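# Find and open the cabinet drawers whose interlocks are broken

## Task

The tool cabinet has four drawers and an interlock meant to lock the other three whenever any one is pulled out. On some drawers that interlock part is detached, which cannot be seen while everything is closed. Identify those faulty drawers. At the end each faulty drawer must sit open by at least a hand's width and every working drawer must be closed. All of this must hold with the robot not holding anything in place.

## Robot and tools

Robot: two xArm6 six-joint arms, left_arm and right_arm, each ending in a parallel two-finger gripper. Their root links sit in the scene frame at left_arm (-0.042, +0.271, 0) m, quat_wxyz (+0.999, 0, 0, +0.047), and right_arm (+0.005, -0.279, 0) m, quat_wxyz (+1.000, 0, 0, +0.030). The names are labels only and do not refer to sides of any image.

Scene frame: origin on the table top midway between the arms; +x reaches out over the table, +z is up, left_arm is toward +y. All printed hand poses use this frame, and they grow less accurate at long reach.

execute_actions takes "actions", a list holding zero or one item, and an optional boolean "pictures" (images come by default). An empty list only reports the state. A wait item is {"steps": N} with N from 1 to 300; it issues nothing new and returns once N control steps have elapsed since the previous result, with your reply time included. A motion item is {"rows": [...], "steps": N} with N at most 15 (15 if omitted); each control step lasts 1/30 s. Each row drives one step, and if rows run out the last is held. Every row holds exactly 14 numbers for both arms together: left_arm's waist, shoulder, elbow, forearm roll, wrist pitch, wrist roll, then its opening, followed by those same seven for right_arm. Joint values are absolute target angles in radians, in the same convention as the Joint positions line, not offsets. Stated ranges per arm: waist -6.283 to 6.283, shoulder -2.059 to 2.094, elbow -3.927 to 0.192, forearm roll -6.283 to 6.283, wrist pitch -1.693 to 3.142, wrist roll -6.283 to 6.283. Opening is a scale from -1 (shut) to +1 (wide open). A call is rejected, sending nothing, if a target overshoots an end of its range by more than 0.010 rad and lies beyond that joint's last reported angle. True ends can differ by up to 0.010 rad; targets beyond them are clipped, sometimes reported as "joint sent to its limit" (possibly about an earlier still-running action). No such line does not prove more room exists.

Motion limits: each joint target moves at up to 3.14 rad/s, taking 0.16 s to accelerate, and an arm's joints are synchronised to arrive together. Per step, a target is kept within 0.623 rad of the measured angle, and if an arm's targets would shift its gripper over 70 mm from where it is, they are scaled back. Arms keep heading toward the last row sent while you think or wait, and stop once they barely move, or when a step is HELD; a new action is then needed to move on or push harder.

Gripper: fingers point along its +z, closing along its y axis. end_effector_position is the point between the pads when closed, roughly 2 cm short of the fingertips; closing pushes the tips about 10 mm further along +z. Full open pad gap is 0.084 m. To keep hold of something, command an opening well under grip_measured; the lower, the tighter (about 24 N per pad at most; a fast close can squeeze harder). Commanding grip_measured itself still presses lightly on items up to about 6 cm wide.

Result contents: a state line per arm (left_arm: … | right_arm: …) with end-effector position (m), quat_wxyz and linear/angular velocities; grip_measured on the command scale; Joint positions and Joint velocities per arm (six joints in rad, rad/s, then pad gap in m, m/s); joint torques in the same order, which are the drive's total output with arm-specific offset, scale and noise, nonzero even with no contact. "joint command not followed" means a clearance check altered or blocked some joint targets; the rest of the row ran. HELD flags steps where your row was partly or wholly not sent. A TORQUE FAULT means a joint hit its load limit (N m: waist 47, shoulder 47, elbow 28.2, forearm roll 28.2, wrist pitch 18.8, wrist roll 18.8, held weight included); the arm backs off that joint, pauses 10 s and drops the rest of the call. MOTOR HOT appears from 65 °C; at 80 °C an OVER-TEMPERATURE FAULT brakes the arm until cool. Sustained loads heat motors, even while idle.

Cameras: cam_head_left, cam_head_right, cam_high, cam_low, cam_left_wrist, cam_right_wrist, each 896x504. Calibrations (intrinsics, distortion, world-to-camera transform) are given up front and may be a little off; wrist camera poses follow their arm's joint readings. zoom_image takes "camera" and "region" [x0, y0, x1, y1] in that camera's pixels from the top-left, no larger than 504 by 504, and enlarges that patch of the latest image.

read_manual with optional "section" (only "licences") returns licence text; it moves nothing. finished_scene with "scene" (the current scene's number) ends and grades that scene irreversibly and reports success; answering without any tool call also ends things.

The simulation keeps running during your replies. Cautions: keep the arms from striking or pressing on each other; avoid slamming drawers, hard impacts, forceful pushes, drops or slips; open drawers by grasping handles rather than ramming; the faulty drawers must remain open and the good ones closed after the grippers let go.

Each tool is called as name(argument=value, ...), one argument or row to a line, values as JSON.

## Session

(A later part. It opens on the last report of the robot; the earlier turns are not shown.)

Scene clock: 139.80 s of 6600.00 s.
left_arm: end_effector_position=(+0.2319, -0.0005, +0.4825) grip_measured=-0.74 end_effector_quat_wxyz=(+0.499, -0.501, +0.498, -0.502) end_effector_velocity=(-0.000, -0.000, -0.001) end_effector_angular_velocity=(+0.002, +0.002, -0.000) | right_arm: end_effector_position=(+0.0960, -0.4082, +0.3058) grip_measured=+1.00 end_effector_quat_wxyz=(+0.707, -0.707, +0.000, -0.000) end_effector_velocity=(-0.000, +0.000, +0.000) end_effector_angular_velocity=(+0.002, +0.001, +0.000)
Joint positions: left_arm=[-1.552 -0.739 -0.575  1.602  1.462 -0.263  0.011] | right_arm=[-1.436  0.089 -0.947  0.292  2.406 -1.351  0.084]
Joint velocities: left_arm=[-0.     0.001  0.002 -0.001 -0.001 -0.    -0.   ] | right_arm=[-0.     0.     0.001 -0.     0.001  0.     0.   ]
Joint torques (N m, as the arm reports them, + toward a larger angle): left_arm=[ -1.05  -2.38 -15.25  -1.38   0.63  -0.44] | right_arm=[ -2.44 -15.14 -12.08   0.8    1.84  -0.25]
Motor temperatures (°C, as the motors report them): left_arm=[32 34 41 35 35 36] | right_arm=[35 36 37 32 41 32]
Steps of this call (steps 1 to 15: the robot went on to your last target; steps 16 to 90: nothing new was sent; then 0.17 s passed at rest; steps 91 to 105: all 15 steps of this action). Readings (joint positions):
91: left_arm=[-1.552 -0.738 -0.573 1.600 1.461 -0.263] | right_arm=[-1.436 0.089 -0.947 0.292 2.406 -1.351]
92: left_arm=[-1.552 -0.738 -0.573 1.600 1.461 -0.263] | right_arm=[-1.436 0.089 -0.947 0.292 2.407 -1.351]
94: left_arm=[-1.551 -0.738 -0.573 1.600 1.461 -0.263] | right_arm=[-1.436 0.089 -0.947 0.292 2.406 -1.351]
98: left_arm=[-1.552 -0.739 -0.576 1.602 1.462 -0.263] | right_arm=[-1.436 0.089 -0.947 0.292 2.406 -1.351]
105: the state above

execute_actions(
  actions=[
    {"rows": [[-1.5515,-0.7389,-0.5795,1.6000,1.4613,-0.255,-1.0,-1.4365,0.0894,-0.9466,0.2921,2.4065,-1.3513,1.0],[-1.5515,-0.7389,-0.5795,1.6000,1.4613,-0.255,-1.0,-1.4365,0.0894,-0.9466,0.2921,2.4065,-1.3513,1.0],[-1.5616,-0.7392,-0.5792,1.5974,1.4710,-0.2548,-1.0,-1.4365,0.0894,-0.9466,0.2921,2.4065,-1.3513,1.0],[-1.5767,-0.7397,-0.5788,1.5935,1.4857,-0.2545,-1.0,-1.4365,0.0894,-0.9466,0.2921,2.4065,-1.3513,1.0],[-1.5969,-0.7408,-0.5780,1.5883,1.5052,-0.2541,-1.0,-1.4365,0.0894,-0.9466,0.2921,2.4065,-1.3513,1.0],[-1.6170,-0.7419,-0.5772,1.5831,1.5247,-0.2536,-1.0,-1.4365,0.0894,-0.9466,0.2921,2.4065,-1.3513,1.0],[-1.6372,-0.7428,-0.5764,1.5779,1.5441,-0.2531,-1.0,-1.4365,0.0894,-0.9466,0.2921,2.4065,-1.3513,1.0],[-1.6574,-0.7435,-0.5757,1.5728,1.5636,-0.2526,-1.0,-1.4365,0.0894,-0.9466,0.2921,2.4065,-1.3513,1.0],[-1.6775,-0.7440,-0.5752,1.5676,1.5831,-0.2522,-1.0,-1.4365,0.0894,-0.9466,0.2921,2.4065,-1.3513,1.0],[-1.6977,-0.7440,-0.5750,1.5624,1.6026,-0.2520,-1.0,-1.4365,0.0894,-0.9466,0.2921,2.4065,-1.3513,1.0],[-1.7128,-0.7438,-0.5750,1.5585,1.6172,-0.252,-1.0,-1.4365,0.0894,-0.9466,0.2921,2.4065,-1.3513,1.0]], "steps": 15},
  ],
)

Scene clock: 146.33 s of 6600.00 s.
left_arm: end_effector_position=(+0.2019, -0.0009, +0.4823) grip_measured=-0.74 end_effector_quat_wxyz=(+0.500, -0.499, +0.501, -0.500) end_effector_velocity=(-0.034, +0.001, +0.001) end_effector_angular_velocity=(+0.000, +0.000, -0.000) | right_arm: end_effector_position=(+0.0960, -0.4082, +0.3058) grip_measured=+1.00 end_effector_quat_wxyz=(+0.707, -0.707, +0.000, -0.000) end_effector_velocity=(-0.000, +0.000, -0.000) end_effector_angular_velocity=(+0.002, +0.001, +0.000)
Joint positions: left_arm=[-1.702 -0.743 -0.573  1.561  1.606 -0.252  0.011] | right_arm=[-1.436  0.089 -0.947  0.292  2.407 -1.351  0.084]
Joint velocities: left_arm=[-0.171 -0.001 -0.003 -0.043  0.166  0.002 -0.   ] | right_arm=[-0.     0.     0.001 -0.001  0.001 -0.    -0.   ]
Joint torques (N m, as the arm reports them, + toward a larger angle): left_arm=[  0.15   0.21 -14.23  -1.39  -1.33  -0.28] | right_arm=[ -1.9  -14.93 -12.12   0.9    1.8   -0.33]
Motor temperatures (°C, as the motors report them): left_arm=[32 34 40 35 35 36] | right_arm=[35 36 37 32 41 32]
Steps of this call (steps 1 to 15: the robot went on to your last target; steps 16 to 90: nothing new was sent; then 3.03 s passed at rest; steps 91 to 105: all 15 steps of this action). Readings (joint positions):
91: left_arm=[-1.551 -0.738 -0.573 1.604 1.461 -0.263] | right_arm=[-1.436 0.089 -0.947 0.292 2.406 -1.351]
92: left_arm=[-1.551 -0.738 -0.573 1.604 1.461 -0.261] | right_arm=[-1.436 0.089 -0.947 0.292 2.406 -1.351]
94: left_arm=[-1.553 -0.738 -0.575 1.601 1.464 -0.258] | right_arm=[-1.436 0.089 -0.947 0.292 2.406 -1.351]
98: left_arm=[-1.594 -0.739 -0.575 1.589 1.503 -0.255] | right_arm=[-1.437 0.089 -0.947 0.292 2.406 -1.351]
105: the state above
camera_calibration (this result's frames):
cam_left_wrist: T_world_to_cam=[[0.00480757, 0.00186586, -0.999987, 0.512467], [-0.0115406, 0.999932, 0.00181027, 0.0642218], [0.999922, 0.0115318, 0.00482877, -0.0723405], [0, 0, 0, 1]] pos_world=[0.0706123, -0.0643394, 0.512694]
cam_right_wrist: T_world_to_cam=[[0.00896689, -0.012783, -0.999878, 0.331378], [-0.999949, 0.00450543, -0.00902512, 0.166351], [0.00462025, 0.999908, -0.0127419, 0.544381], [0, 0, 0, 1]] pos_world=[0.160856, -0.540845, 0.339775]

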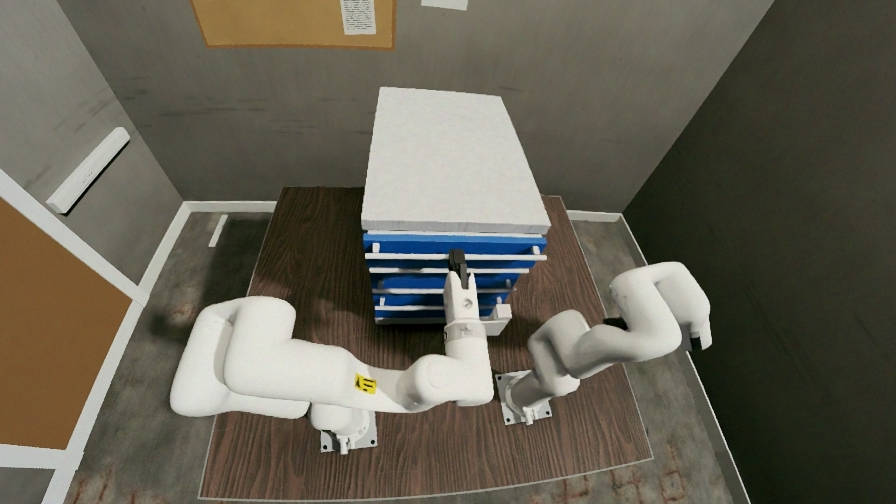

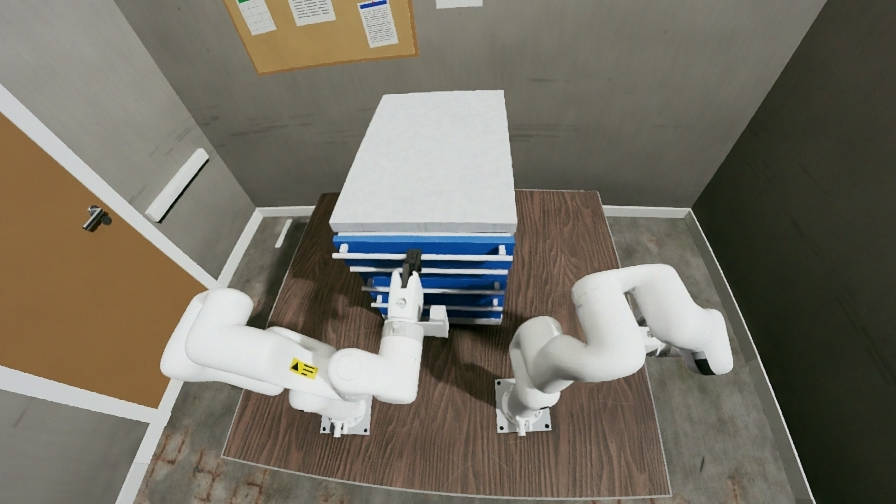

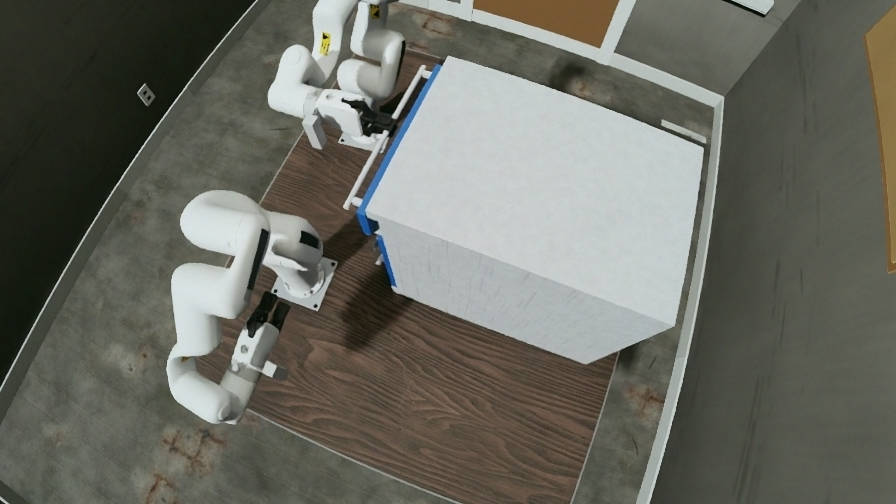

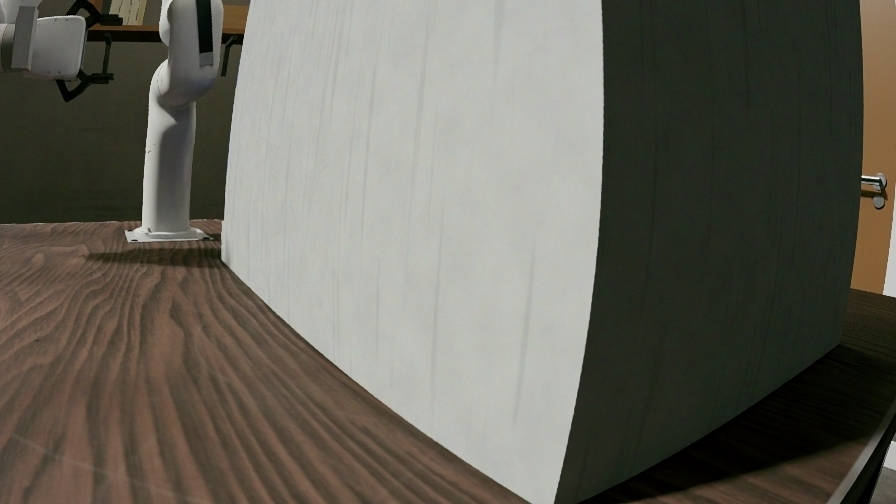

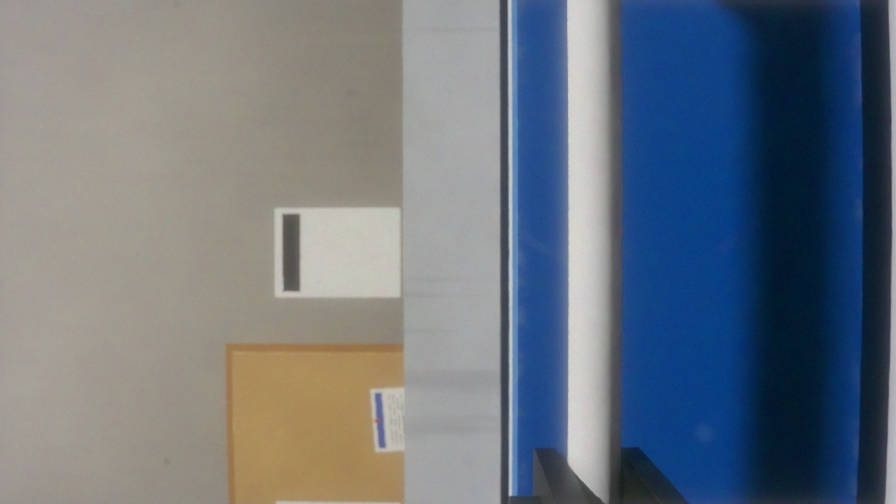

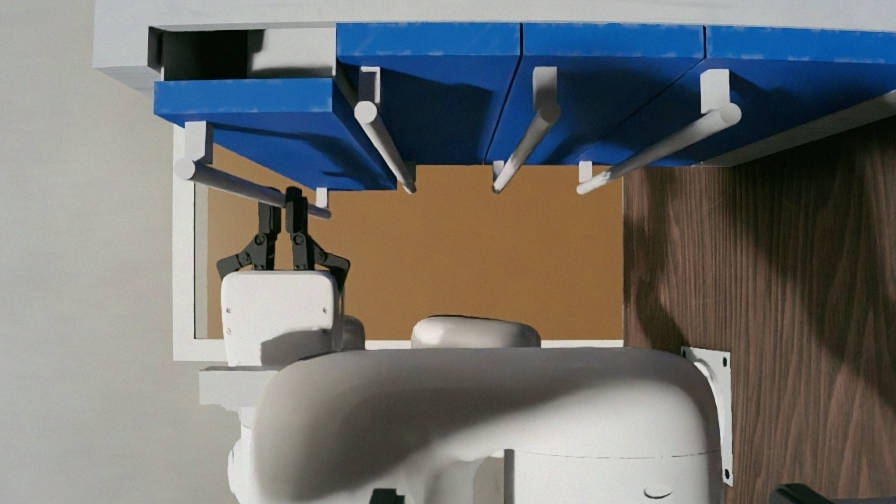

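execute_actions(
  actions=[
    {"rows": [[-1.7315,-0.7425,-0.5758,1.5535,1.6352,-0.253,-1.0,-1.4365,0.0894,-0.9466,0.2921,2.4065,-1.3513,1.0],[-1.7501,-0.7412,-0.5767,1.5485,1.6532,-0.254,-1.0,-1.4365,0.0894,-0.9466,0.2921,2.4065,-1.3513,1.0],[-1.7688,-0.7397,-0.5777,1.5435,1.6711,-0.255,-1.0,-1.4365,0.0894,-0.9466,0.2921,2.4065,-1.3513,1.0],[-1.7875,-0.7380,-0.5788,1.5385,1.6891,-0.256,-1.0,-1.4365,0.0894,-0.9466,0.2921,2.4065,-1.3513,1.0],[-1.8061,-0.7360,-0.5800,1.5334,1.7071,-0.2575,-1.0,-1.4365,0.0894,-0.9466,0.2921,2.4065,-1.3513,1.0],[-1.8248,-0.7337,-0.5813,1.5284,1.7251,-0.259,-1.0,-1.4365,0.0894,-0.9466,0.2921,2.4065,-1.3513,1.0],[-1.8434,-0.7312,-0.5828,1.5234,1.7430,-0.2605,-1.0,-1.4365,0.0894,-0.9466,0.2921,2.4065,-1.3513,1.0],[-1.8621,-0.7284,-0.5844,1.5184,1.7610,-0.262,-1.0,-1.4365,0.0894,-0.9466,0.2921,2.4065,-1.3513,1.0],[-1.8821,-0.7246,-0.5872,1.5123,1.7801,-0.2643,-1.0,-1.4365,0.0894,-0.9466,0.2921,2.4065,-1.3513,1.0],[-1.9021,-0.7204,-0.5903,1.5063,1.7993,-0.2668,-1.0,-1.4365,0.0894,-0.9466,0.2921,2.4065,-1.3513,1.0],[-1.9221,-0.7158,-0.5937,1.5002,1.8184,-0.2695,-1.0,-1.4365,0.0894,-0.9466,0.2921,2.4065,-1.3513,1.0],[-1.9421,-0.7108,-0.5974,1.4942,1.8376,-0.2724,-1.0,-1.4365,0.0894,-0.9466,0.2921,2.4065,-1.3513,1.0],[-1.9621,-0.7055,-0.6013,1.4881,1.8567,-0.2755,-1.0,-1.4365,0.0894,-0.9466,0.2921,2.4065,-1.3513,1.0],[-1.9821,-0.6999,-0.6054,1.4821,1.8759,-0.2787,-1.0,-1.4365,0.0894,-0.9466,0.2921,2.4065,-1.3513,1.0],[-2.0021,-0.6941,-0.6098,1.4760,1.8950,-0.282,-1.0,-1.4365,0.0894,-0.9466,0.2921,2.4065,-1.3513,1.0]], "steps": 15},
  ],
  pictures=false,
)

execute_actions(
  actions=[
    {"steps": 15},
  ],
)

Scene clock: 150.47 s of 6600.00 s.
left_arm: end_effector_position=(+0.1556, -0.0006, +0.4828) grip_measured=-0.74 end_effector_quat_wxyz=(+0.499, -0.501, +0.500, -0.500) end_effector_velocity=(-0.127, -0.001, -0.001) end_effector_angular_velocity=(+0.002, +0.004, -0.002) | right_arm: end_effector_position=(+0.0960, -0.4082, +0.3058) grip_measured=+1.00 end_effector_quat_wxyz=(+0.707, -0.707, +0.000, -0.000) end_effector_velocity=(-0.000, +0.000, +0.000) end_effector_angular_velocity=(+0.000, +0.000, +0.000)
Joint positions: left_arm=[-1.93  -0.713 -0.597  1.498  1.827 -0.271  0.011] | right_arm=[-1.436  0.089 -0.947  0.292  2.407 -1.351  0.084]
Joint velocities: left_arm=[-0.592  0.145 -0.104 -0.178  0.564 -0.084 -0.   ] | right_arm=[ 0.  0. -0. -0.  0.  0. -0.]
Joint torques (N m, as the arm reports them, + toward a larger angle): left_arm=[ -2.05  -4.34 -19.55   0.36   0.92  -0.3 ] | right_arm=[ -2.07 -15.19 -12.26   0.69   1.76  -0.35]
Motor temperatures (°C, as the motors report them): left_arm=[32 34 40 35 35 36] | right_arm=[35 36 37 32 41 32]
Steps of this call (steps 1 to 30: the robot went on to your last target; steps 31 to 90: nothing new was sent; then 0.63 s passed at rest; steps 91 to 105: all 15 steps of this action). Readings (joint positions):
91: left_arm=[-1.713 -0.744 -0.575 1.558 1.618 -0.252] | right_arm=[-1.437 0.089 -0.947 0.292 2.407 -1.351]
92: left_arm=[-1.717 -0.743 -0.575 1.557 1.621 -0.252] | right_arm=[-1.436 0.089 -0.947 0.292 2.406 -1.351]
94: left_arm=[-1.735 -0.742 -0.576 1.553 1.639 -0.253] | right_arm=[-1.437 0.089 -0.947 0.292 2.406 -1.351]
98: left_arm=[-1.798 -0.737 -0.580 1.536 1.699 -0.257] | right_arm=[-1.436 0.089 -0.947 0.292 2.407 -1.351]
105: the state above

Scene clock: 150.97 s of 6600.00 s.
left_arm: end_effector_position=(+0.1400, -0.0005, +0.4827) grip_measured=-0.74 end_effector_quat_wxyz=(+0.499, -0.500, +0.501, -0.499) end_effector_velocity=(-0.001, +0.000, -0.000) end_effector_angular_velocity=(+0.000, +0.001, -0.000) | right_arm: end_effector_position=(+0.0960, -0.4082, +0.3058) grip_measured=+1.00 end_effector_quat_wxyz=(+0.707, -0.707, +0.000, -0.000) end_effector_velocity=(+0.000, -0.000, +0.000) end_effector_angular_velocity=(-0.001, -0.000, -0.000)
Joint positions: left_arm=[-2.002 -0.694 -0.61   1.477  1.895 -0.282  0.011] | right_arm=[-1.436  0.089 -0.947  0.292  2.406 -1.351  0.084]
Joint velocities: left_arm=[-0.004  0.001 -0.001 -0.001  0.003 -0.    -0.   ] | right_arm=[ 0.    -0.    -0.002  0.     0.001  0.     0.   ]
Joint torques (N m, as the arm reports them, + toward a larger angle): left_arm=[ -1.57  -4.6  -17.64  -0.36   0.87  -0.35] | right_arm=[ -1.78 -14.88 -12.47   0.87   1.73  -0.26]
Motor temperatures (°C, as the motors report them): left_arm=[32 34 40 35 35 36] | right_arm=[35 36 37 32 41 32]
Steps of this call (steps 1 to 15: the robot went on to your last target). Readings (joint positions):
1: left_arm=[-1.950 -0.708 -0.600 1.492 1.845 -0.274] | right_arm=[-1.436 0.089 -0.947 0.292 2.407 -1.351]
2: left_arm=[-1.968 -0.704 -0.604 1.487 1.862 -0.277] | right_arm=[-1.436 0.089 -0.947 0.292 2.406 -1.351]
4: left_arm=[-1.990 -0.698 -0.608 1.480 1.883 -0.280] | right_arm=[-1.437 0.089 -0.947 0.292 2.406 -1.351]
8: left_arm=[-2.000 -0.695 -0.610 1.477 1.893 -0.282] | right_arm=[-1.436 0.089 -0.947 0.292 2.406 -1.351]
15: the state above
camera_calibration (this result's frames):
cam_left_wrist: T_world_to_cam=[[0.00323288, 0.000189873, -0.999995, 0.51338], [-0.0125678, 0.999921, 0.000149229, 0.0640677], [0.999916, 0.0125672, 0.00323501, -0.00968043], [0, 0, 0, 1]] pos_world=[0.00882511, -0.0640384, 0.513399]
cam_right_wrist: T_world_to_cam=[[0.00896679, -0.0127832, -0.999878, 0.331378], [-0.999949, 0.00450557, -0.00902503, 0.166351], [0.00462039, 0.999908, -0.0127421, 0.544381], [0, 0, 0, 1]] pos_world=[0.160856, -0.540845, 0.339775]

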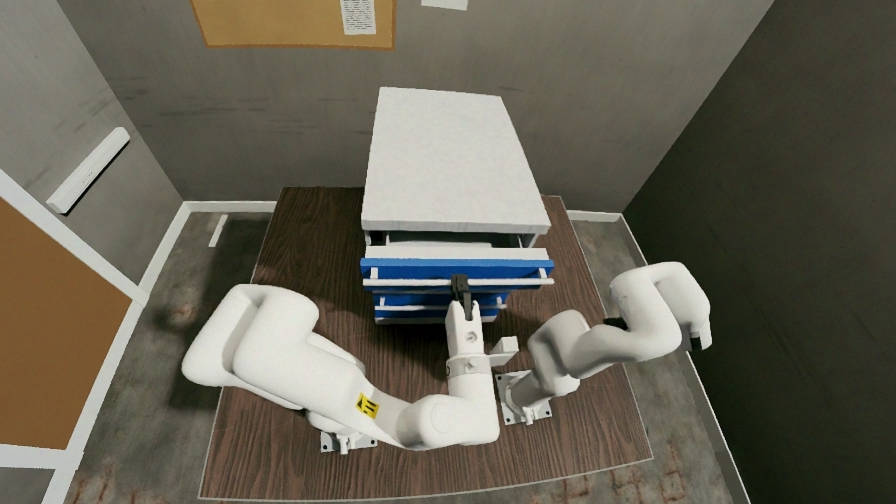

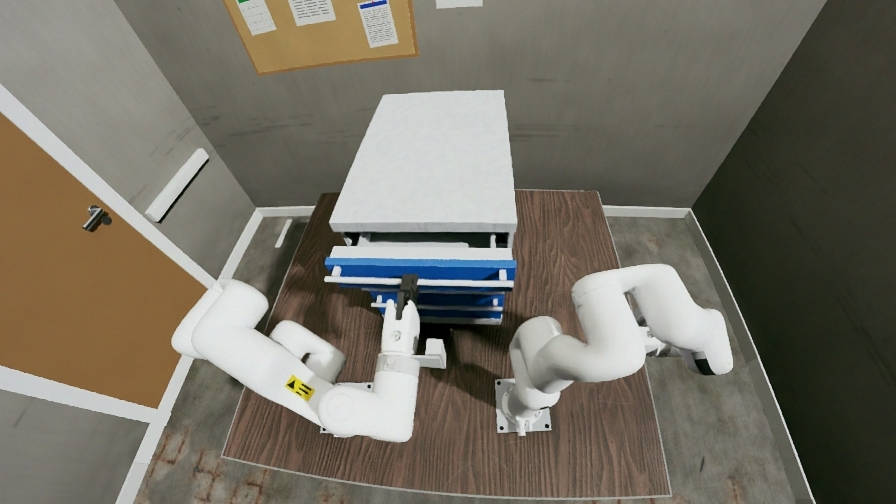

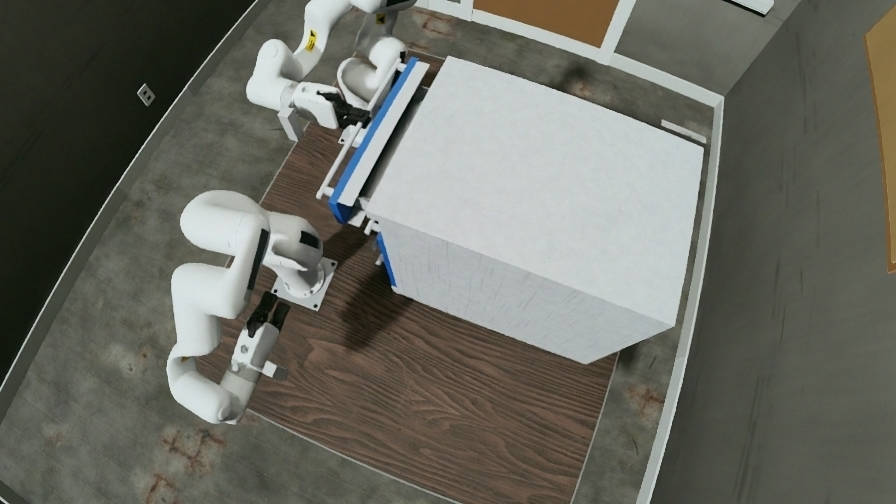

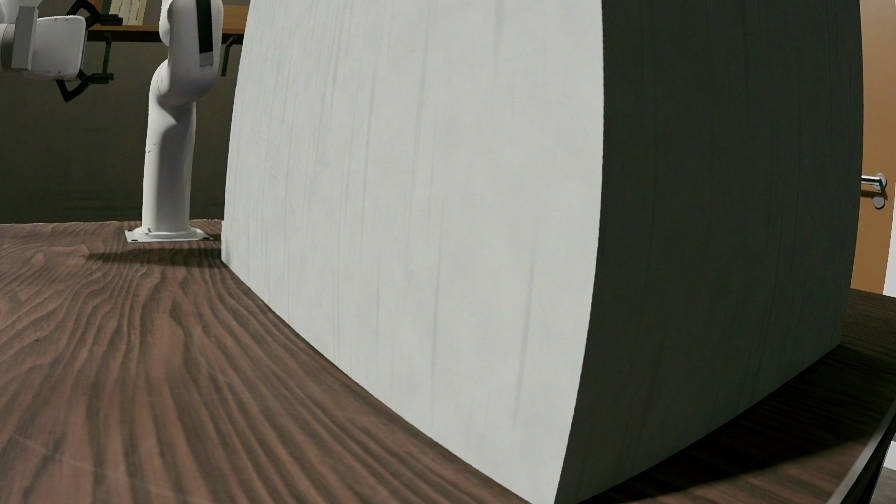

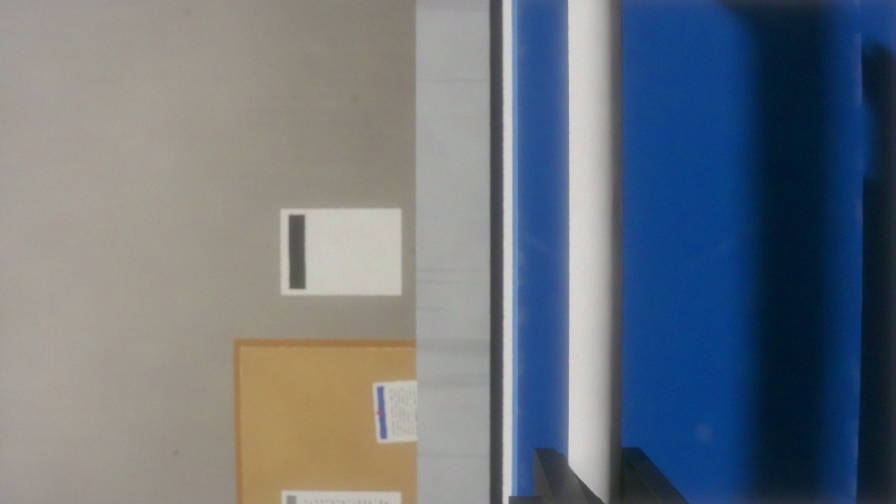

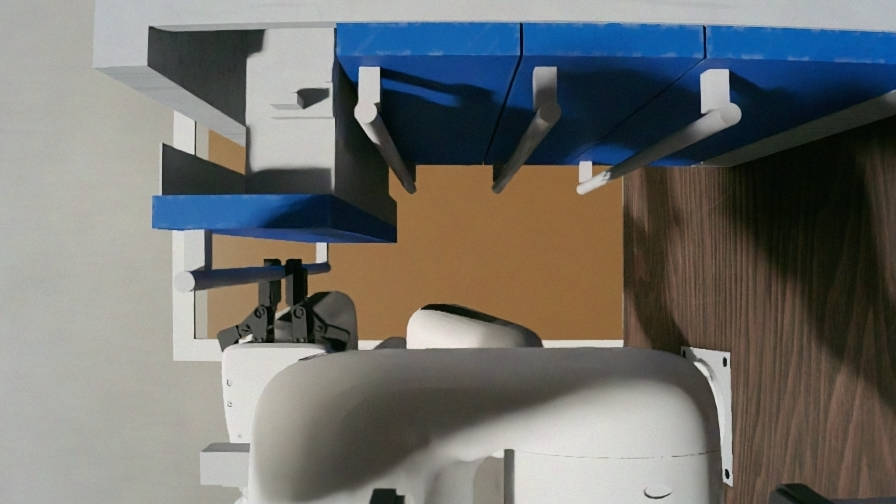

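zoom_image(
  camera="cam_right_wrist",
  region=[130, 10, 430, 250],
)

zoom_image(
  camera="cam_head_left",
  region=[350, 210, 560, 300],
)

zoom_image(
  camera="cam_high",
  region=[300, 40, 460, 260],
)

Region (130, 10, 430, 250) of cam_right_wrist's 896x504 image, scaled by 1.680, with more detail than that image has; it fills the top 403 rows of this view, and the rest is white.

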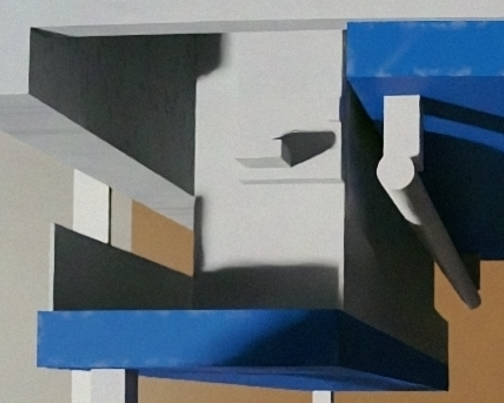

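Region (350, 210, 560, 300) of cam_head_left's 896x504 image, scaled by 2.400, with more detail than that image has; it fills the top 216 rows of this view, and the rest is white.

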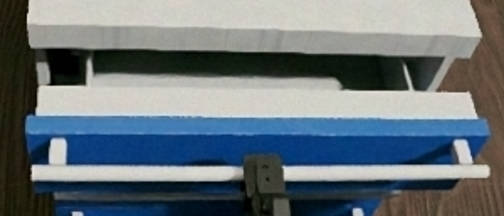

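Region (300, 40, 460, 260) of cam_high's 896x504 image, scaled by 2.291, with more detail than that image has; it fills the left 367 columns of this view, and the rest is white.

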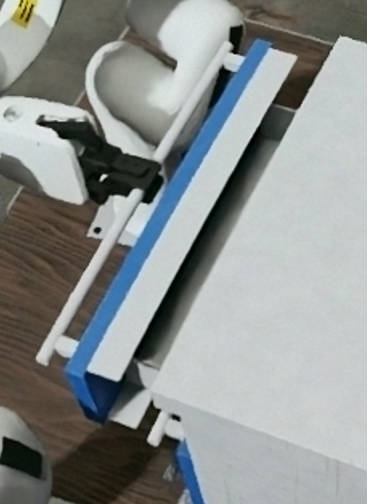

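execute_actions(
  actions=[
    {"rows": [[-2.0021,-0.6941,-0.6098,1.4760,1.8950,-0.282,0.0,-1.4365,0.0894,-0.9466,0.2921,2.4065,-1.3513,1.0],[-2.0021,-0.6941,-0.6098,1.4760,1.8950,-0.282,0.0,-1.4365,0.0894,-0.9466,0.2921,2.4065,-1.3513,1.0],[-2.0021,-0.6941,-0.6098,1.4760,1.8950,-0.282,0.0,-1.4365,0.0894,-0.9466,0.2921,2.4065,-1.3513,1.0],[-2.0021,-0.6941,-0.6098,1.4760,1.8950,-0.282,0.0,-1.4365,0.0894,-0.9466,0.2921,2.4065,-1.3513,1.0],[-2.0021,-0.6941,-0.6098,1.4760,1.8950,-0.282,0.0,-1.4365,0.0894,-0.9466,0.2921,2.4065,-1.3513,1.0],[-2.0021,-0.6941,-0.6098,1.4760,1.8950,-0.282,0.0,-1.4365,0.0894,-0.9466,0.2921,2.4065,-1.3513,1.0],[-2.0021,-0.6941,-0.6098,1.4760,1.8950,-0.282,0.0,-1.4365,0.0894,-0.9466,0.2921,2.4065,-1.3513,1.0],[-2.1287,-0.6448,-0.6463,1.4300,2.0144,-0.311,0.0,-1.4365,0.0894,-0.9466,0.2921,2.4065,-1.3513,1.0]], "steps": 15},
  ],
  pictures=false,
)

execute_actions(
  actions=[
    {"rows": [[-2.0495,0.0633,-0.4252,1.2088,1.7041,-1.233,0.0,-1.4365,0.0894,-0.9466,0.2921,2.4065,-1.3513,1.0]], "steps": 15},
  ],
  pictures=false,
)

execute_actions(
  actions=[
    {"steps": 15},
  ],
  pictures=false,
)

Scene clock: 166.10 s of 6600.00 s.
left_arm: end_effector_position=(+0.1110, -0.0014, +0.4817) grip_measured=-0.01 end_effector_quat_wxyz=(+0.499, -0.499, +0.502, -0.499) end_effector_velocity=(-0.023, +0.009, +0.004) end_effector_angular_velocity=(-0.010, -0.005, +0.027) | right_arm: end_effector_position=(+0.0960, -0.4082, +0.3058) grip_measured=+1.00 end_effector_quat_wxyz=(+0.707, -0.707, +0.000, -0.000) end_effector_velocity=(+0.000, -0.001, +0.000) end_effector_angular_velocity=(-0.002, +0.000, -0.000)
Joint positions: left_arm=[-2.123 -0.647 -0.644  1.432  2.006 -0.309  0.043] | right_arm=[-1.436  0.089 -0.947  0.292  2.406 -1.351  0.084]
Joint velocities: left_arm=[-0.106  0.039 -0.038 -0.04   0.128 -0.029  0.001] | right_arm=[-0.     0.    -0.002 -0.    -0.     0.     0.   ]
Joint torques (N m, as the arm reports them, + toward a larger angle): left_arm=[  2.51  -8.13 -21.58   2.22   1.04  -0.55] | right_arm=[ -1.58 -14.87 -12.37   1.05   1.71  -0.23]
Motor temperatures (°C, as the motors report them): left_arm=[32 34 40 35 35 36] | right_arm=[35 36 37 32 41 32]
Steps of this call (steps 1 to 15: the robot went on to your last target; steps 16 to 90: nothing new was sent; then 11.63 s passed at rest; steps 91 to 105: all 15 steps of this action). Readings (joint positions):
91: left_arm=[-2.002 -0.694 -0.610 1.476 1.895 -0.282] | right_arm=[-1.436 0.089 -0.947 0.292 2.406 -1.351]
92: left_arm=[-2.002 -0.694 -0.608 1.474 1.895 -0.282] | right_arm=[-1.437 0.089 -0.947 0.292 2.407 -1.351]
94: left_arm=[-2.002 -0.693 -0.605 1.472 1.895 -0.282] | right_arm=[-1.436 0.089 -0.947 0.292 2.406 -1.351]
98: left_arm=[-2.003 -0.693 -0.608 1.474 1.896 -0.282] | right_arm=[-1.436 0.089 -0.947 0.292 2.407 -1.351]
105: the state above

Scene clock: 166.60 s of 6600.00 s.
left_arm: end_effector_position=(+0.0963, -0.0426, +0.3044) grip_measured=-0.01 end_effector_quat_wxyz=(+0.507, -0.471, +0.522, -0.498) end_effector_velocity=(+0.015, +0.038, -0.402) end_effector_angular_velocity=(-0.166, +0.042, +0.029) | right_arm: end_effector_position=(+0.0960, -0.4082, +0.3058) grip_measured=+1.00 end_effector_quat_wxyz=(+0.707, -0.707, +0.000, -0.000) end_effector_velocity=(+0.000, -0.000, +0.000) end_effector_angular_velocity=(-0.000, +0.000, -0.000)
Joint positions: left_arm=[-2.08  -0.236 -0.515  1.301  1.83  -0.791  0.044] | right_arm=[-1.436  0.089 -0.947  0.292  2.406 -1.351  0.084]
Joint velocities: left_arm=[ 0.094  0.92   0.276 -0.281 -0.387 -1.355 -0.   ] | right_arm=[-0.    -0.    -0.001  0.     0.     0.     0.   ]
Joint torques (N m, as the arm reports them, + toward a larger angle): left_arm=[ -0.44 -13.75 -17.64   1.19   2.1   -0.36] | right_arm=[ -2.3  -14.82 -12.27   0.83   1.9   -0.25]
Motor temperatures (°C, as the motors report them): left_arm=[32 34 40 35 35 36] | right_arm=[35 36 37 32 41 32]
Steps of this call (steps 1 to 15: all 15 steps of this action). Readings (joint positions):
1: left_arm=[-2.125 -0.645 -0.644 1.431 2.009 -0.311] | right_arm=[-1.436 0.089 -0.947 0.292 2.406 -1.351]
2: left_arm=[-2.124 -0.638 -0.643 1.428 2.006 -0.321] | right_arm=[-1.436 0.089 -0.947 0.292 2.407 -1.351]
4: left_arm=[-2.116 -0.582 -0.626 1.408 1.978 -0.379] | right_arm=[-1.436 0.089 -0.947 0.292 2.406 -1.351]
8: left_arm=[-2.102 -0.452 -0.580 1.366 1.920 -0.508] | right_arm=[-1.436 0.089 -0.947 0.292 2.406 -1.351]
15: the state above

Scene clock: 167.10 s of 6600.00 s.
left_arm: end_effector_position=(+0.1096, -0.0011, +0.1840) grip_measured=-0.01 end_effector_quat_wxyz=(+0.499, -0.500, +0.500, -0.500) end_effector_velocity=(-0.001, -0.000, -0.004) end_effector_angular_velocity=(-0.027, +0.008, +0.003) | right_arm: end_effector_position=(+0.0960, -0.4082, +0.3058) grip_measured=+1.00 end_effector_quat_wxyz=(+0.707, -0.707, +0.000, -0.000) end_effector_velocity=(-0.000, -0.000, +0.000) end_effector_angular_velocity=(-0.002, -0.000, +0.000)
Joint positions: left_arm=[-2.05   0.061 -0.427  1.21   1.705 -1.23   0.044] | right_arm=[-1.436  0.089 -0.947  0.292  2.406 -1.351  0.084]
Joint velocities: left_arm=[ 0.001  0.011 -0.005 -0.005 -0.009 -0.034 -0.   ] | right_arm=[-0.    -0.    -0.001 -0.    -0.    -0.001  0.   ]
Joint torques (N m, as the arm reports them, + toward a larger angle): left_arm=[ -0.84 -15.91 -12.02   0.49   2.38  -0.31] | right_arm=[ -2.21 -14.95 -12.26   0.82   1.73  -0.42]
Motor temperatures (°C, as the motors report them): left_arm=[32 34 40 35 35 36] | right_arm=[35 36 37 32 41 32]
Steps of this call (steps 1 to 15: the robot went on to your last target). Readings (joint positions):
1: left_arm=[-2.077 -0.206 -0.506 1.291 1.817 -0.837] | right_arm=[-1.436 0.089 -0.947 0.292 2.407 -1.351]
2: left_arm=[-2.074 -0.175 -0.497 1.282 1.804 -0.882] | right_arm=[-1.436 0.089 -0.947 0.292 2.406 -1.351]
4: left_arm=[-2.067 -0.113 -0.478 1.263 1.778 -0.974] | right_arm=[-1.436 0.089 -0.947 0.292 2.407 -1.351]
8: left_arm=[-2.055 0.007 -0.441 1.226 1.728 -1.148] | right_arm=[-1.436 0.089 -0.947 0.292 2.406 -1.351]
15: the state above

execute_actions(
  actions=[
    {"rows": [[-1.7035,0.0127,-0.3572,1.5344,1.5839,-1.227,0.0,-1.4365,0.0894,-0.9466,0.2921,2.4065,-1.3513,1.0]], "steps": 15},
  ],
)

Scene clock: 168.87 s of 6600.00 s.
left_arm: end_effector_position=(+0.1993, -0.0007, +0.1830) grip_measured=-0.01 end_effector_quat_wxyz=(+0.500, -0.500, +0.500, -0.500) end_effector_velocity=(+0.001, -0.004, -0.000) end_effector_angular_velocity=(-0.002, +0.004, -0.016) | right_arm: end_effector_position=(+0.0960, -0.4082, +0.3058) grip_measured=+1.00 end_effector_quat_wxyz=(+0.707, -0.707, +0.000, -0.000) end_effector_velocity=(-0.000, +0.000, -0.000) end_effector_angular_velocity=(+0.000, -0.000, -0.000)
Joint positions: left_arm=[-1.706  0.013 -0.358  1.532  1.584 -1.227  0.044] | right_arm=[-1.436  0.089 -0.947  0.292  2.407 -1.351  0.084]
Joint velocities: left_arm=[ 0.007 -0.002  0.     0.02  -0.011  0.    -0.   ] | right_arm=[-0.  0.  0. -0. -0. -0. -0.]
Joint torques (N m, as the arm reports them, + toward a larger angle): left_arm=[ -1.11 -15.06 -12.64   0.43   2.38  -0.37] | right_arm=[ -2.03 -15.09 -12.28   0.84   1.74  -0.3 ]
Motor temperatures (°C, as the motors report them): left_arm=[32 34 39 35 35 36] | right_arm=[35 36 37 32 41 32]
Steps of this call (steps 1 to 15: the robot went on to your last target; steps 16 to 38: nothing new was sent; steps 39 to 53: all 15 steps of this action). Readings (joint positions):
39: left_arm=[-2.049 0.063 -0.425 1.209 1.704 -1.233] | right_arm=[-1.437 0.089 -0.947 0.292 2.406 -1.351]
40: left_arm=[-2.042 0.062 -0.424 1.218 1.700 -1.233] | right_arm=[-1.436 0.089 -0.947 0.292 2.406 -1.351]
42: left_arm=[-1.974 0.052 -0.411 1.284 1.674 -1.232] | right_arm=[-1.436 0.089 -0.947 0.292 2.407 -1.351]
46: left_arm=[-1.767 0.022 -0.370 1.471 1.609 -1.228] | right_arm=[-1.437 0.089 -0.947 0.292 2.407 -1.351]
53: the state above
camera_calibration (this result's frames):
cam_left_wrist: T_world_to_cam=[[0.00537053, -0.000604723, -0.999985, 0.213049], [-0.0122822, 0.999924, -0.000670649, 0.0651851], [0.99991, 0.0122856, 0.0053627, -0.068382], [0, 0, 0, 1]] pos_world=[0.0680323, -0.0642113, 0.213456]
cam_right_wrist: T_world_to_cam=[[0.00896668, -0.012783, -0.999878, 0.331378], [-0.999949, 0.00450541, -0.00902491, 0.166351], [0.00462022, 0.999908, -0.0127419, 0.544381], [0, 0, 0, 1]] pos_world=[0.160856, -0.540845, 0.339775]

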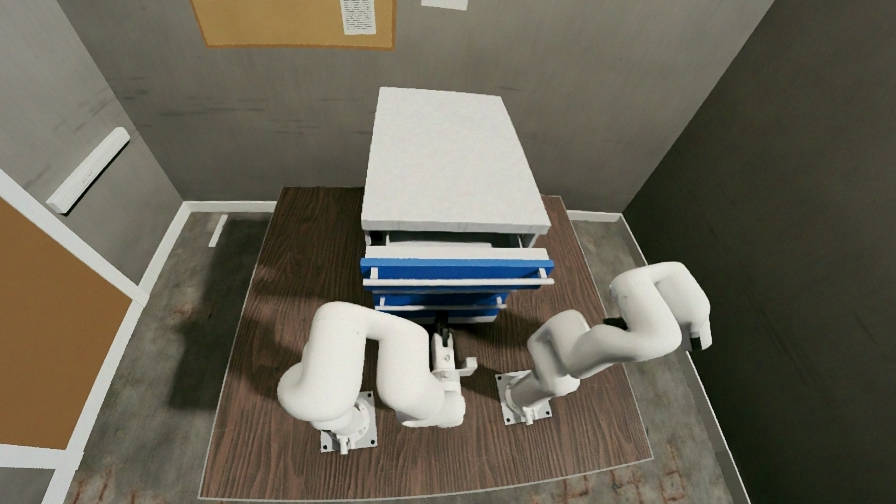

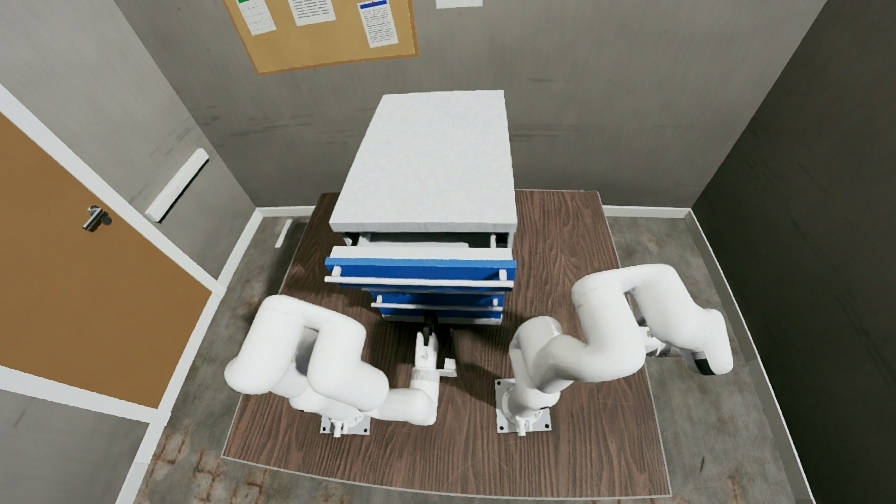

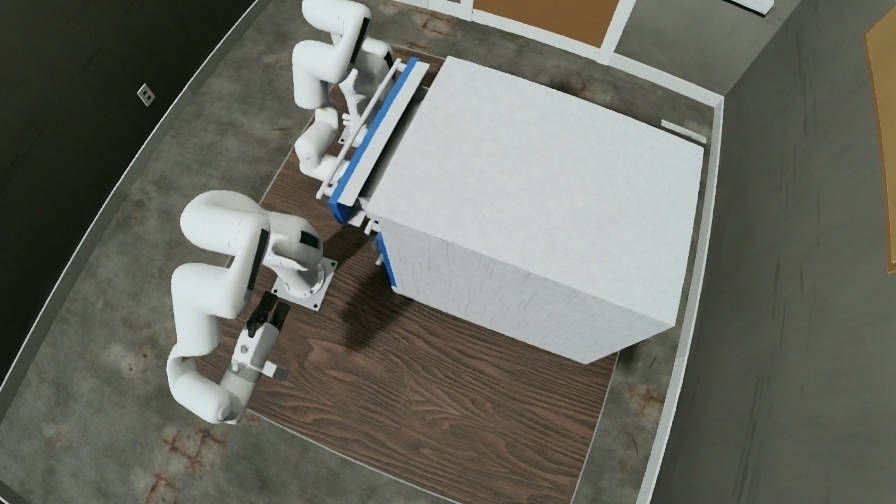

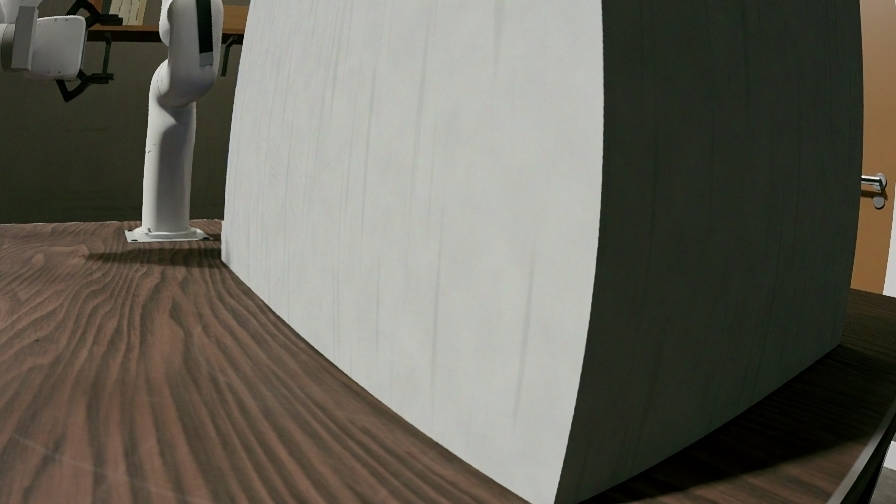

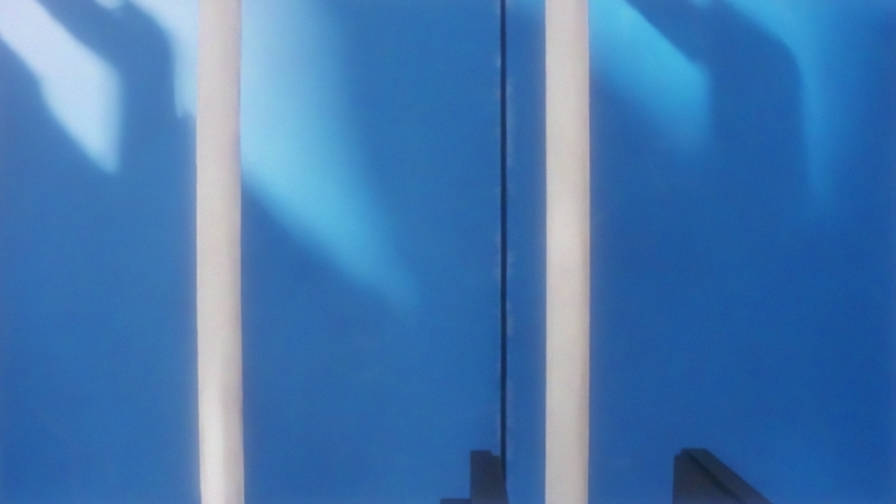

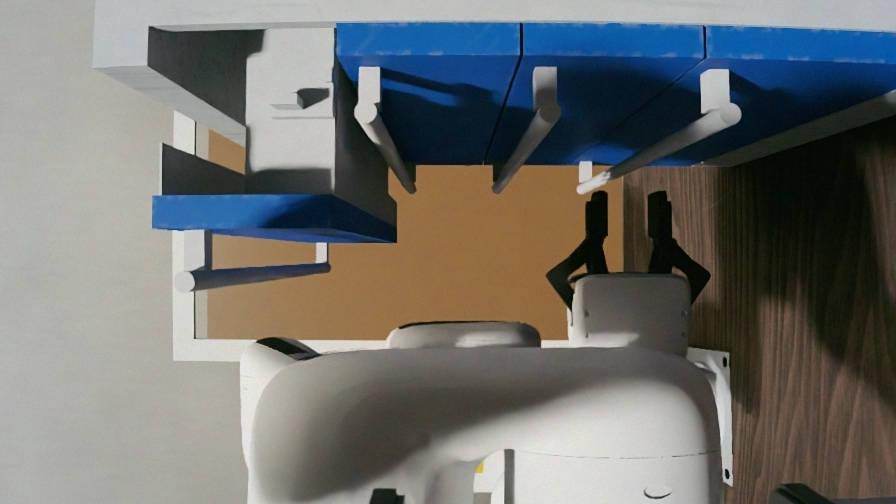

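execute_actions(
  actions=[
    {"rows": [[-1.5734,0.0149,-0.3597,1.6569,1.5399,-1.2273,0.0,-1.4365,0.0894,-0.9466,0.2921,2.4065,-1.3513,1.0],[-1.5734,0.0149,-0.3597,1.6569,1.5399,-1.2273,0.0,-1.4365,0.0894,-0.9466,0.2921,2.4065,-1.3513,1.0],[-1.5734,0.0149,-0.3597,1.6569,1.5399,-1.2273,0.0,-1.4365,0.0894,-0.9466,0.2921,2.4065,-1.3513,1.0],[-1.5734,0.0149,-0.3597,1.6569,1.5399,-1.2273,0.0,-1.4365,0.0894,-0.9466,0.2921,2.4065,-1.3513,1.0],[-1.5734,0.0149,-0.3597,1.6569,1.5399,-1.2273,0.0,-1.4365,0.0894,-0.9466,0.2921,2.4065,-1.3513,1.0],[-1.5734,0.0149,-0.3597,1.6569,1.5399,-1.2273,0.0,-1.4365,0.0894,-0.9466,0.2921,2.4065,-1.3513,1.0],[-1.5734,0.0149,-0.3597,1.6569,1.5399,-1.2273,0.0,-1.4365,0.0894,-0.9466,0.2921,2.4065,-1.3513,1.0],[-1.5734,0.0149,-0.3597,1.6569,1.5399,-1.2273,0.0,-1.4365,0.0894,-0.9466,0.2921,2.4065,-1.3513,1.0],[-1.5734,0.0149,-0.3597,1.6569,1.5399,-1.2273,-0.3,-1.4365,0.0894,-0.9466,0.2921,2.4065,-1.3513,1.0],[-1.5734,0.0149,-0.3597,1.6569,1.5399,-1.2273,-0.5,-1.4365,0.0894,-0.9466,0.2921,2.4065,-1.3513,1.0],[-1.5734,0.0149,-0.3597,1.6569,1.5399,-1.2273,-0.6,-1.4365,0.0894,-0.9466,0.2921,2.4065,-1.3513,1.0],[-1.5734,0.0149,-0.3597,1.6569,1.5399,-1.2273,-0.7,-1.4365,0.0894,-0.9466,0.2921,2.4065,-1.3513,1.0],[-1.5734,0.0149,-0.3597,1.6569,1.5399,-1.2273,-0.8,-1.4365,0.0894,-0.9466,0.2921,2.4065,-1.3513,1.0],[-1.5734,0.0149,-0.3597,1.6569,1.5399,-1.2273,-0.9,-1.4365,0.0894,-0.9466,0.2921,2.4065,-1.3513,1.0],[-1.5734,0.0149,-0.3597,1.6569,1.5399,-1.2273,-1.0,-1.4365,0.0894,-0.9466,0.2921,2.4065,-1.3513,1.0]], "steps": 15},
  ],
  pictures=false,
)

execute_actions(
  actions=[
    {"steps": 8},
  ],
  pictures=false,
)

Scene clock: 175.83 s of 6600.00 s.
left_arm: end_effector_position=(+0.2317, -0.0005, +0.1834) grip_measured=-0.74 end_effector_quat_wxyz=(+0.500, -0.500, +0.500, -0.500) end_effector_velocity=(-0.000, +0.003, -0.000) end_effector_angular_velocity=(+0.005, -0.002, +0.003) | right_arm: end_effector_position=(+0.0960, -0.4082, +0.3058) grip_measured=+1.00 end_effector_quat_wxyz=(+0.707, -0.707, +0.000, -0.000) end_effector_velocity=(+0.000, +0.000, +0.000) end_effector_angular_velocity=(+0.001, -0.000, -0.001)
Joint positions: left_arm=[-1.574  0.014 -0.36   1.656  1.541 -1.227  0.011] | right_arm=[-1.436  0.089 -0.947  0.292  2.406 -1.351  0.084]
Joint velocities: left_arm=[-0.    -0.003  0.008 -0.002  0.004  0.001 -0.001] | right_arm=[-0.    -0.     0.001  0.001  0.    -0.    -0.   ]
Joint torques (N m, as the arm reports them, + toward a larger angle): left_arm=[ -0.4  -13.68 -13.42   0.95   1.4   -0.33] | right_arm=[ -1.82 -14.83 -12.36   0.72   1.76  -0.31]
Motor temperatures (°C, as the motors report them): left_arm=[32 34 39 35 35 36] | right_arm=[35 36 37 32 41 32]
Steps of this call (steps 1 to 15: the robot went on to your last target; steps 16 to 90: nothing new was sent; then 3.47 s passed at rest; steps 91 to 105: all 15 steps of this action). Readings (joint positions):
91: left_arm=[-1.703 0.013 -0.357 1.535 1.584 -1.227] | right_arm=[-1.436 0.089 -0.947 0.292 2.406 -1.351]
92: left_arm=[-1.695 0.013 -0.357 1.544 1.580 -1.227] | right_arm=[-1.436 0.089 -0.947 0.292 2.407 -1.351]
94: left_arm=[-1.643 0.014 -0.359 1.594 1.562 -1.227] | right_arm=[-1.436 0.089 -0.947 0.292 2.407 -1.351]
98: left_arm=[-1.579 0.015 -0.359 1.649 1.543 -1.227] | right_arm=[-1.436 0.089 -0.947 0.292 2.407 -1.351]
105: the state above

Scene clock: 176.10 s of 6600.00 s.
left_arm: end_effector_position=(+0.2318, -0.0005, +0.1833) grip_measured=-0.74 end_effector_quat_wxyz=(+0.500, -0.500, +0.500, -0.500) end_effector_velocity=(+0.000, +0.001, -0.001) end_effector_angular_velocity=(+0.002, +0.001, +0.001) | right_arm: end_effector_position=(+0.0960, -0.4082, +0.3058) grip_measured=+1.00 end_effector_quat_wxyz=(+0.707, -0.707, +0.000, -0.000) end_effector_velocity=(+0.000, -0.000, +0.000) end_effector_angular_velocity=(-0.001, -0.001, -0.001)
Joint positions: left_arm=[-1.574  0.014 -0.36   1.657  1.541 -1.227  0.011] | right_arm=[-1.436  0.089 -0.947  0.292  2.406 -1.351  0.084]
Joint velocities: left_arm=[ 0.001  0.001  0.001  0.    -0.001 -0.001 -0.   ] | right_arm=[-0.    -0.    -0.001  0.001 -0.     0.     0.   ]
Joint torques (N m, as the arm reports them, + toward a larger angle): left_arm=[  1.41 -13.57 -13.04   0.83   0.76  -0.33] | right_arm=[ -2.01 -14.7  -12.11   0.56   1.78  -0.47]
Motor temperatures (°C, as the motors report them): left_arm=[32 34 39 35 35 36] | right_arm=[35 36 37 32 41 32]
Steps of this call (steps 1 to 8: the robot went on to your last target). Readings (joint positions):
1: left_arm=[-1.574 0.014 -0.360 1.656 1.541 -1.227] | right_arm=[-1.436 0.089 -0.947 0.292 2.406 -1.351]
2: left_arm=[-1.574 0.014 -0.360 1.656 1.541 -1.227] | right_arm=[-1.436 0.089 -0.947 0.292 2.407 -1.351]
4: left_arm=[-1.574 0.014 -0.360 1.657 1.541 -1.227] | right_arm=[-1.436 0.089 -0.947 0.292 2.406 -1.351]
8: the state above


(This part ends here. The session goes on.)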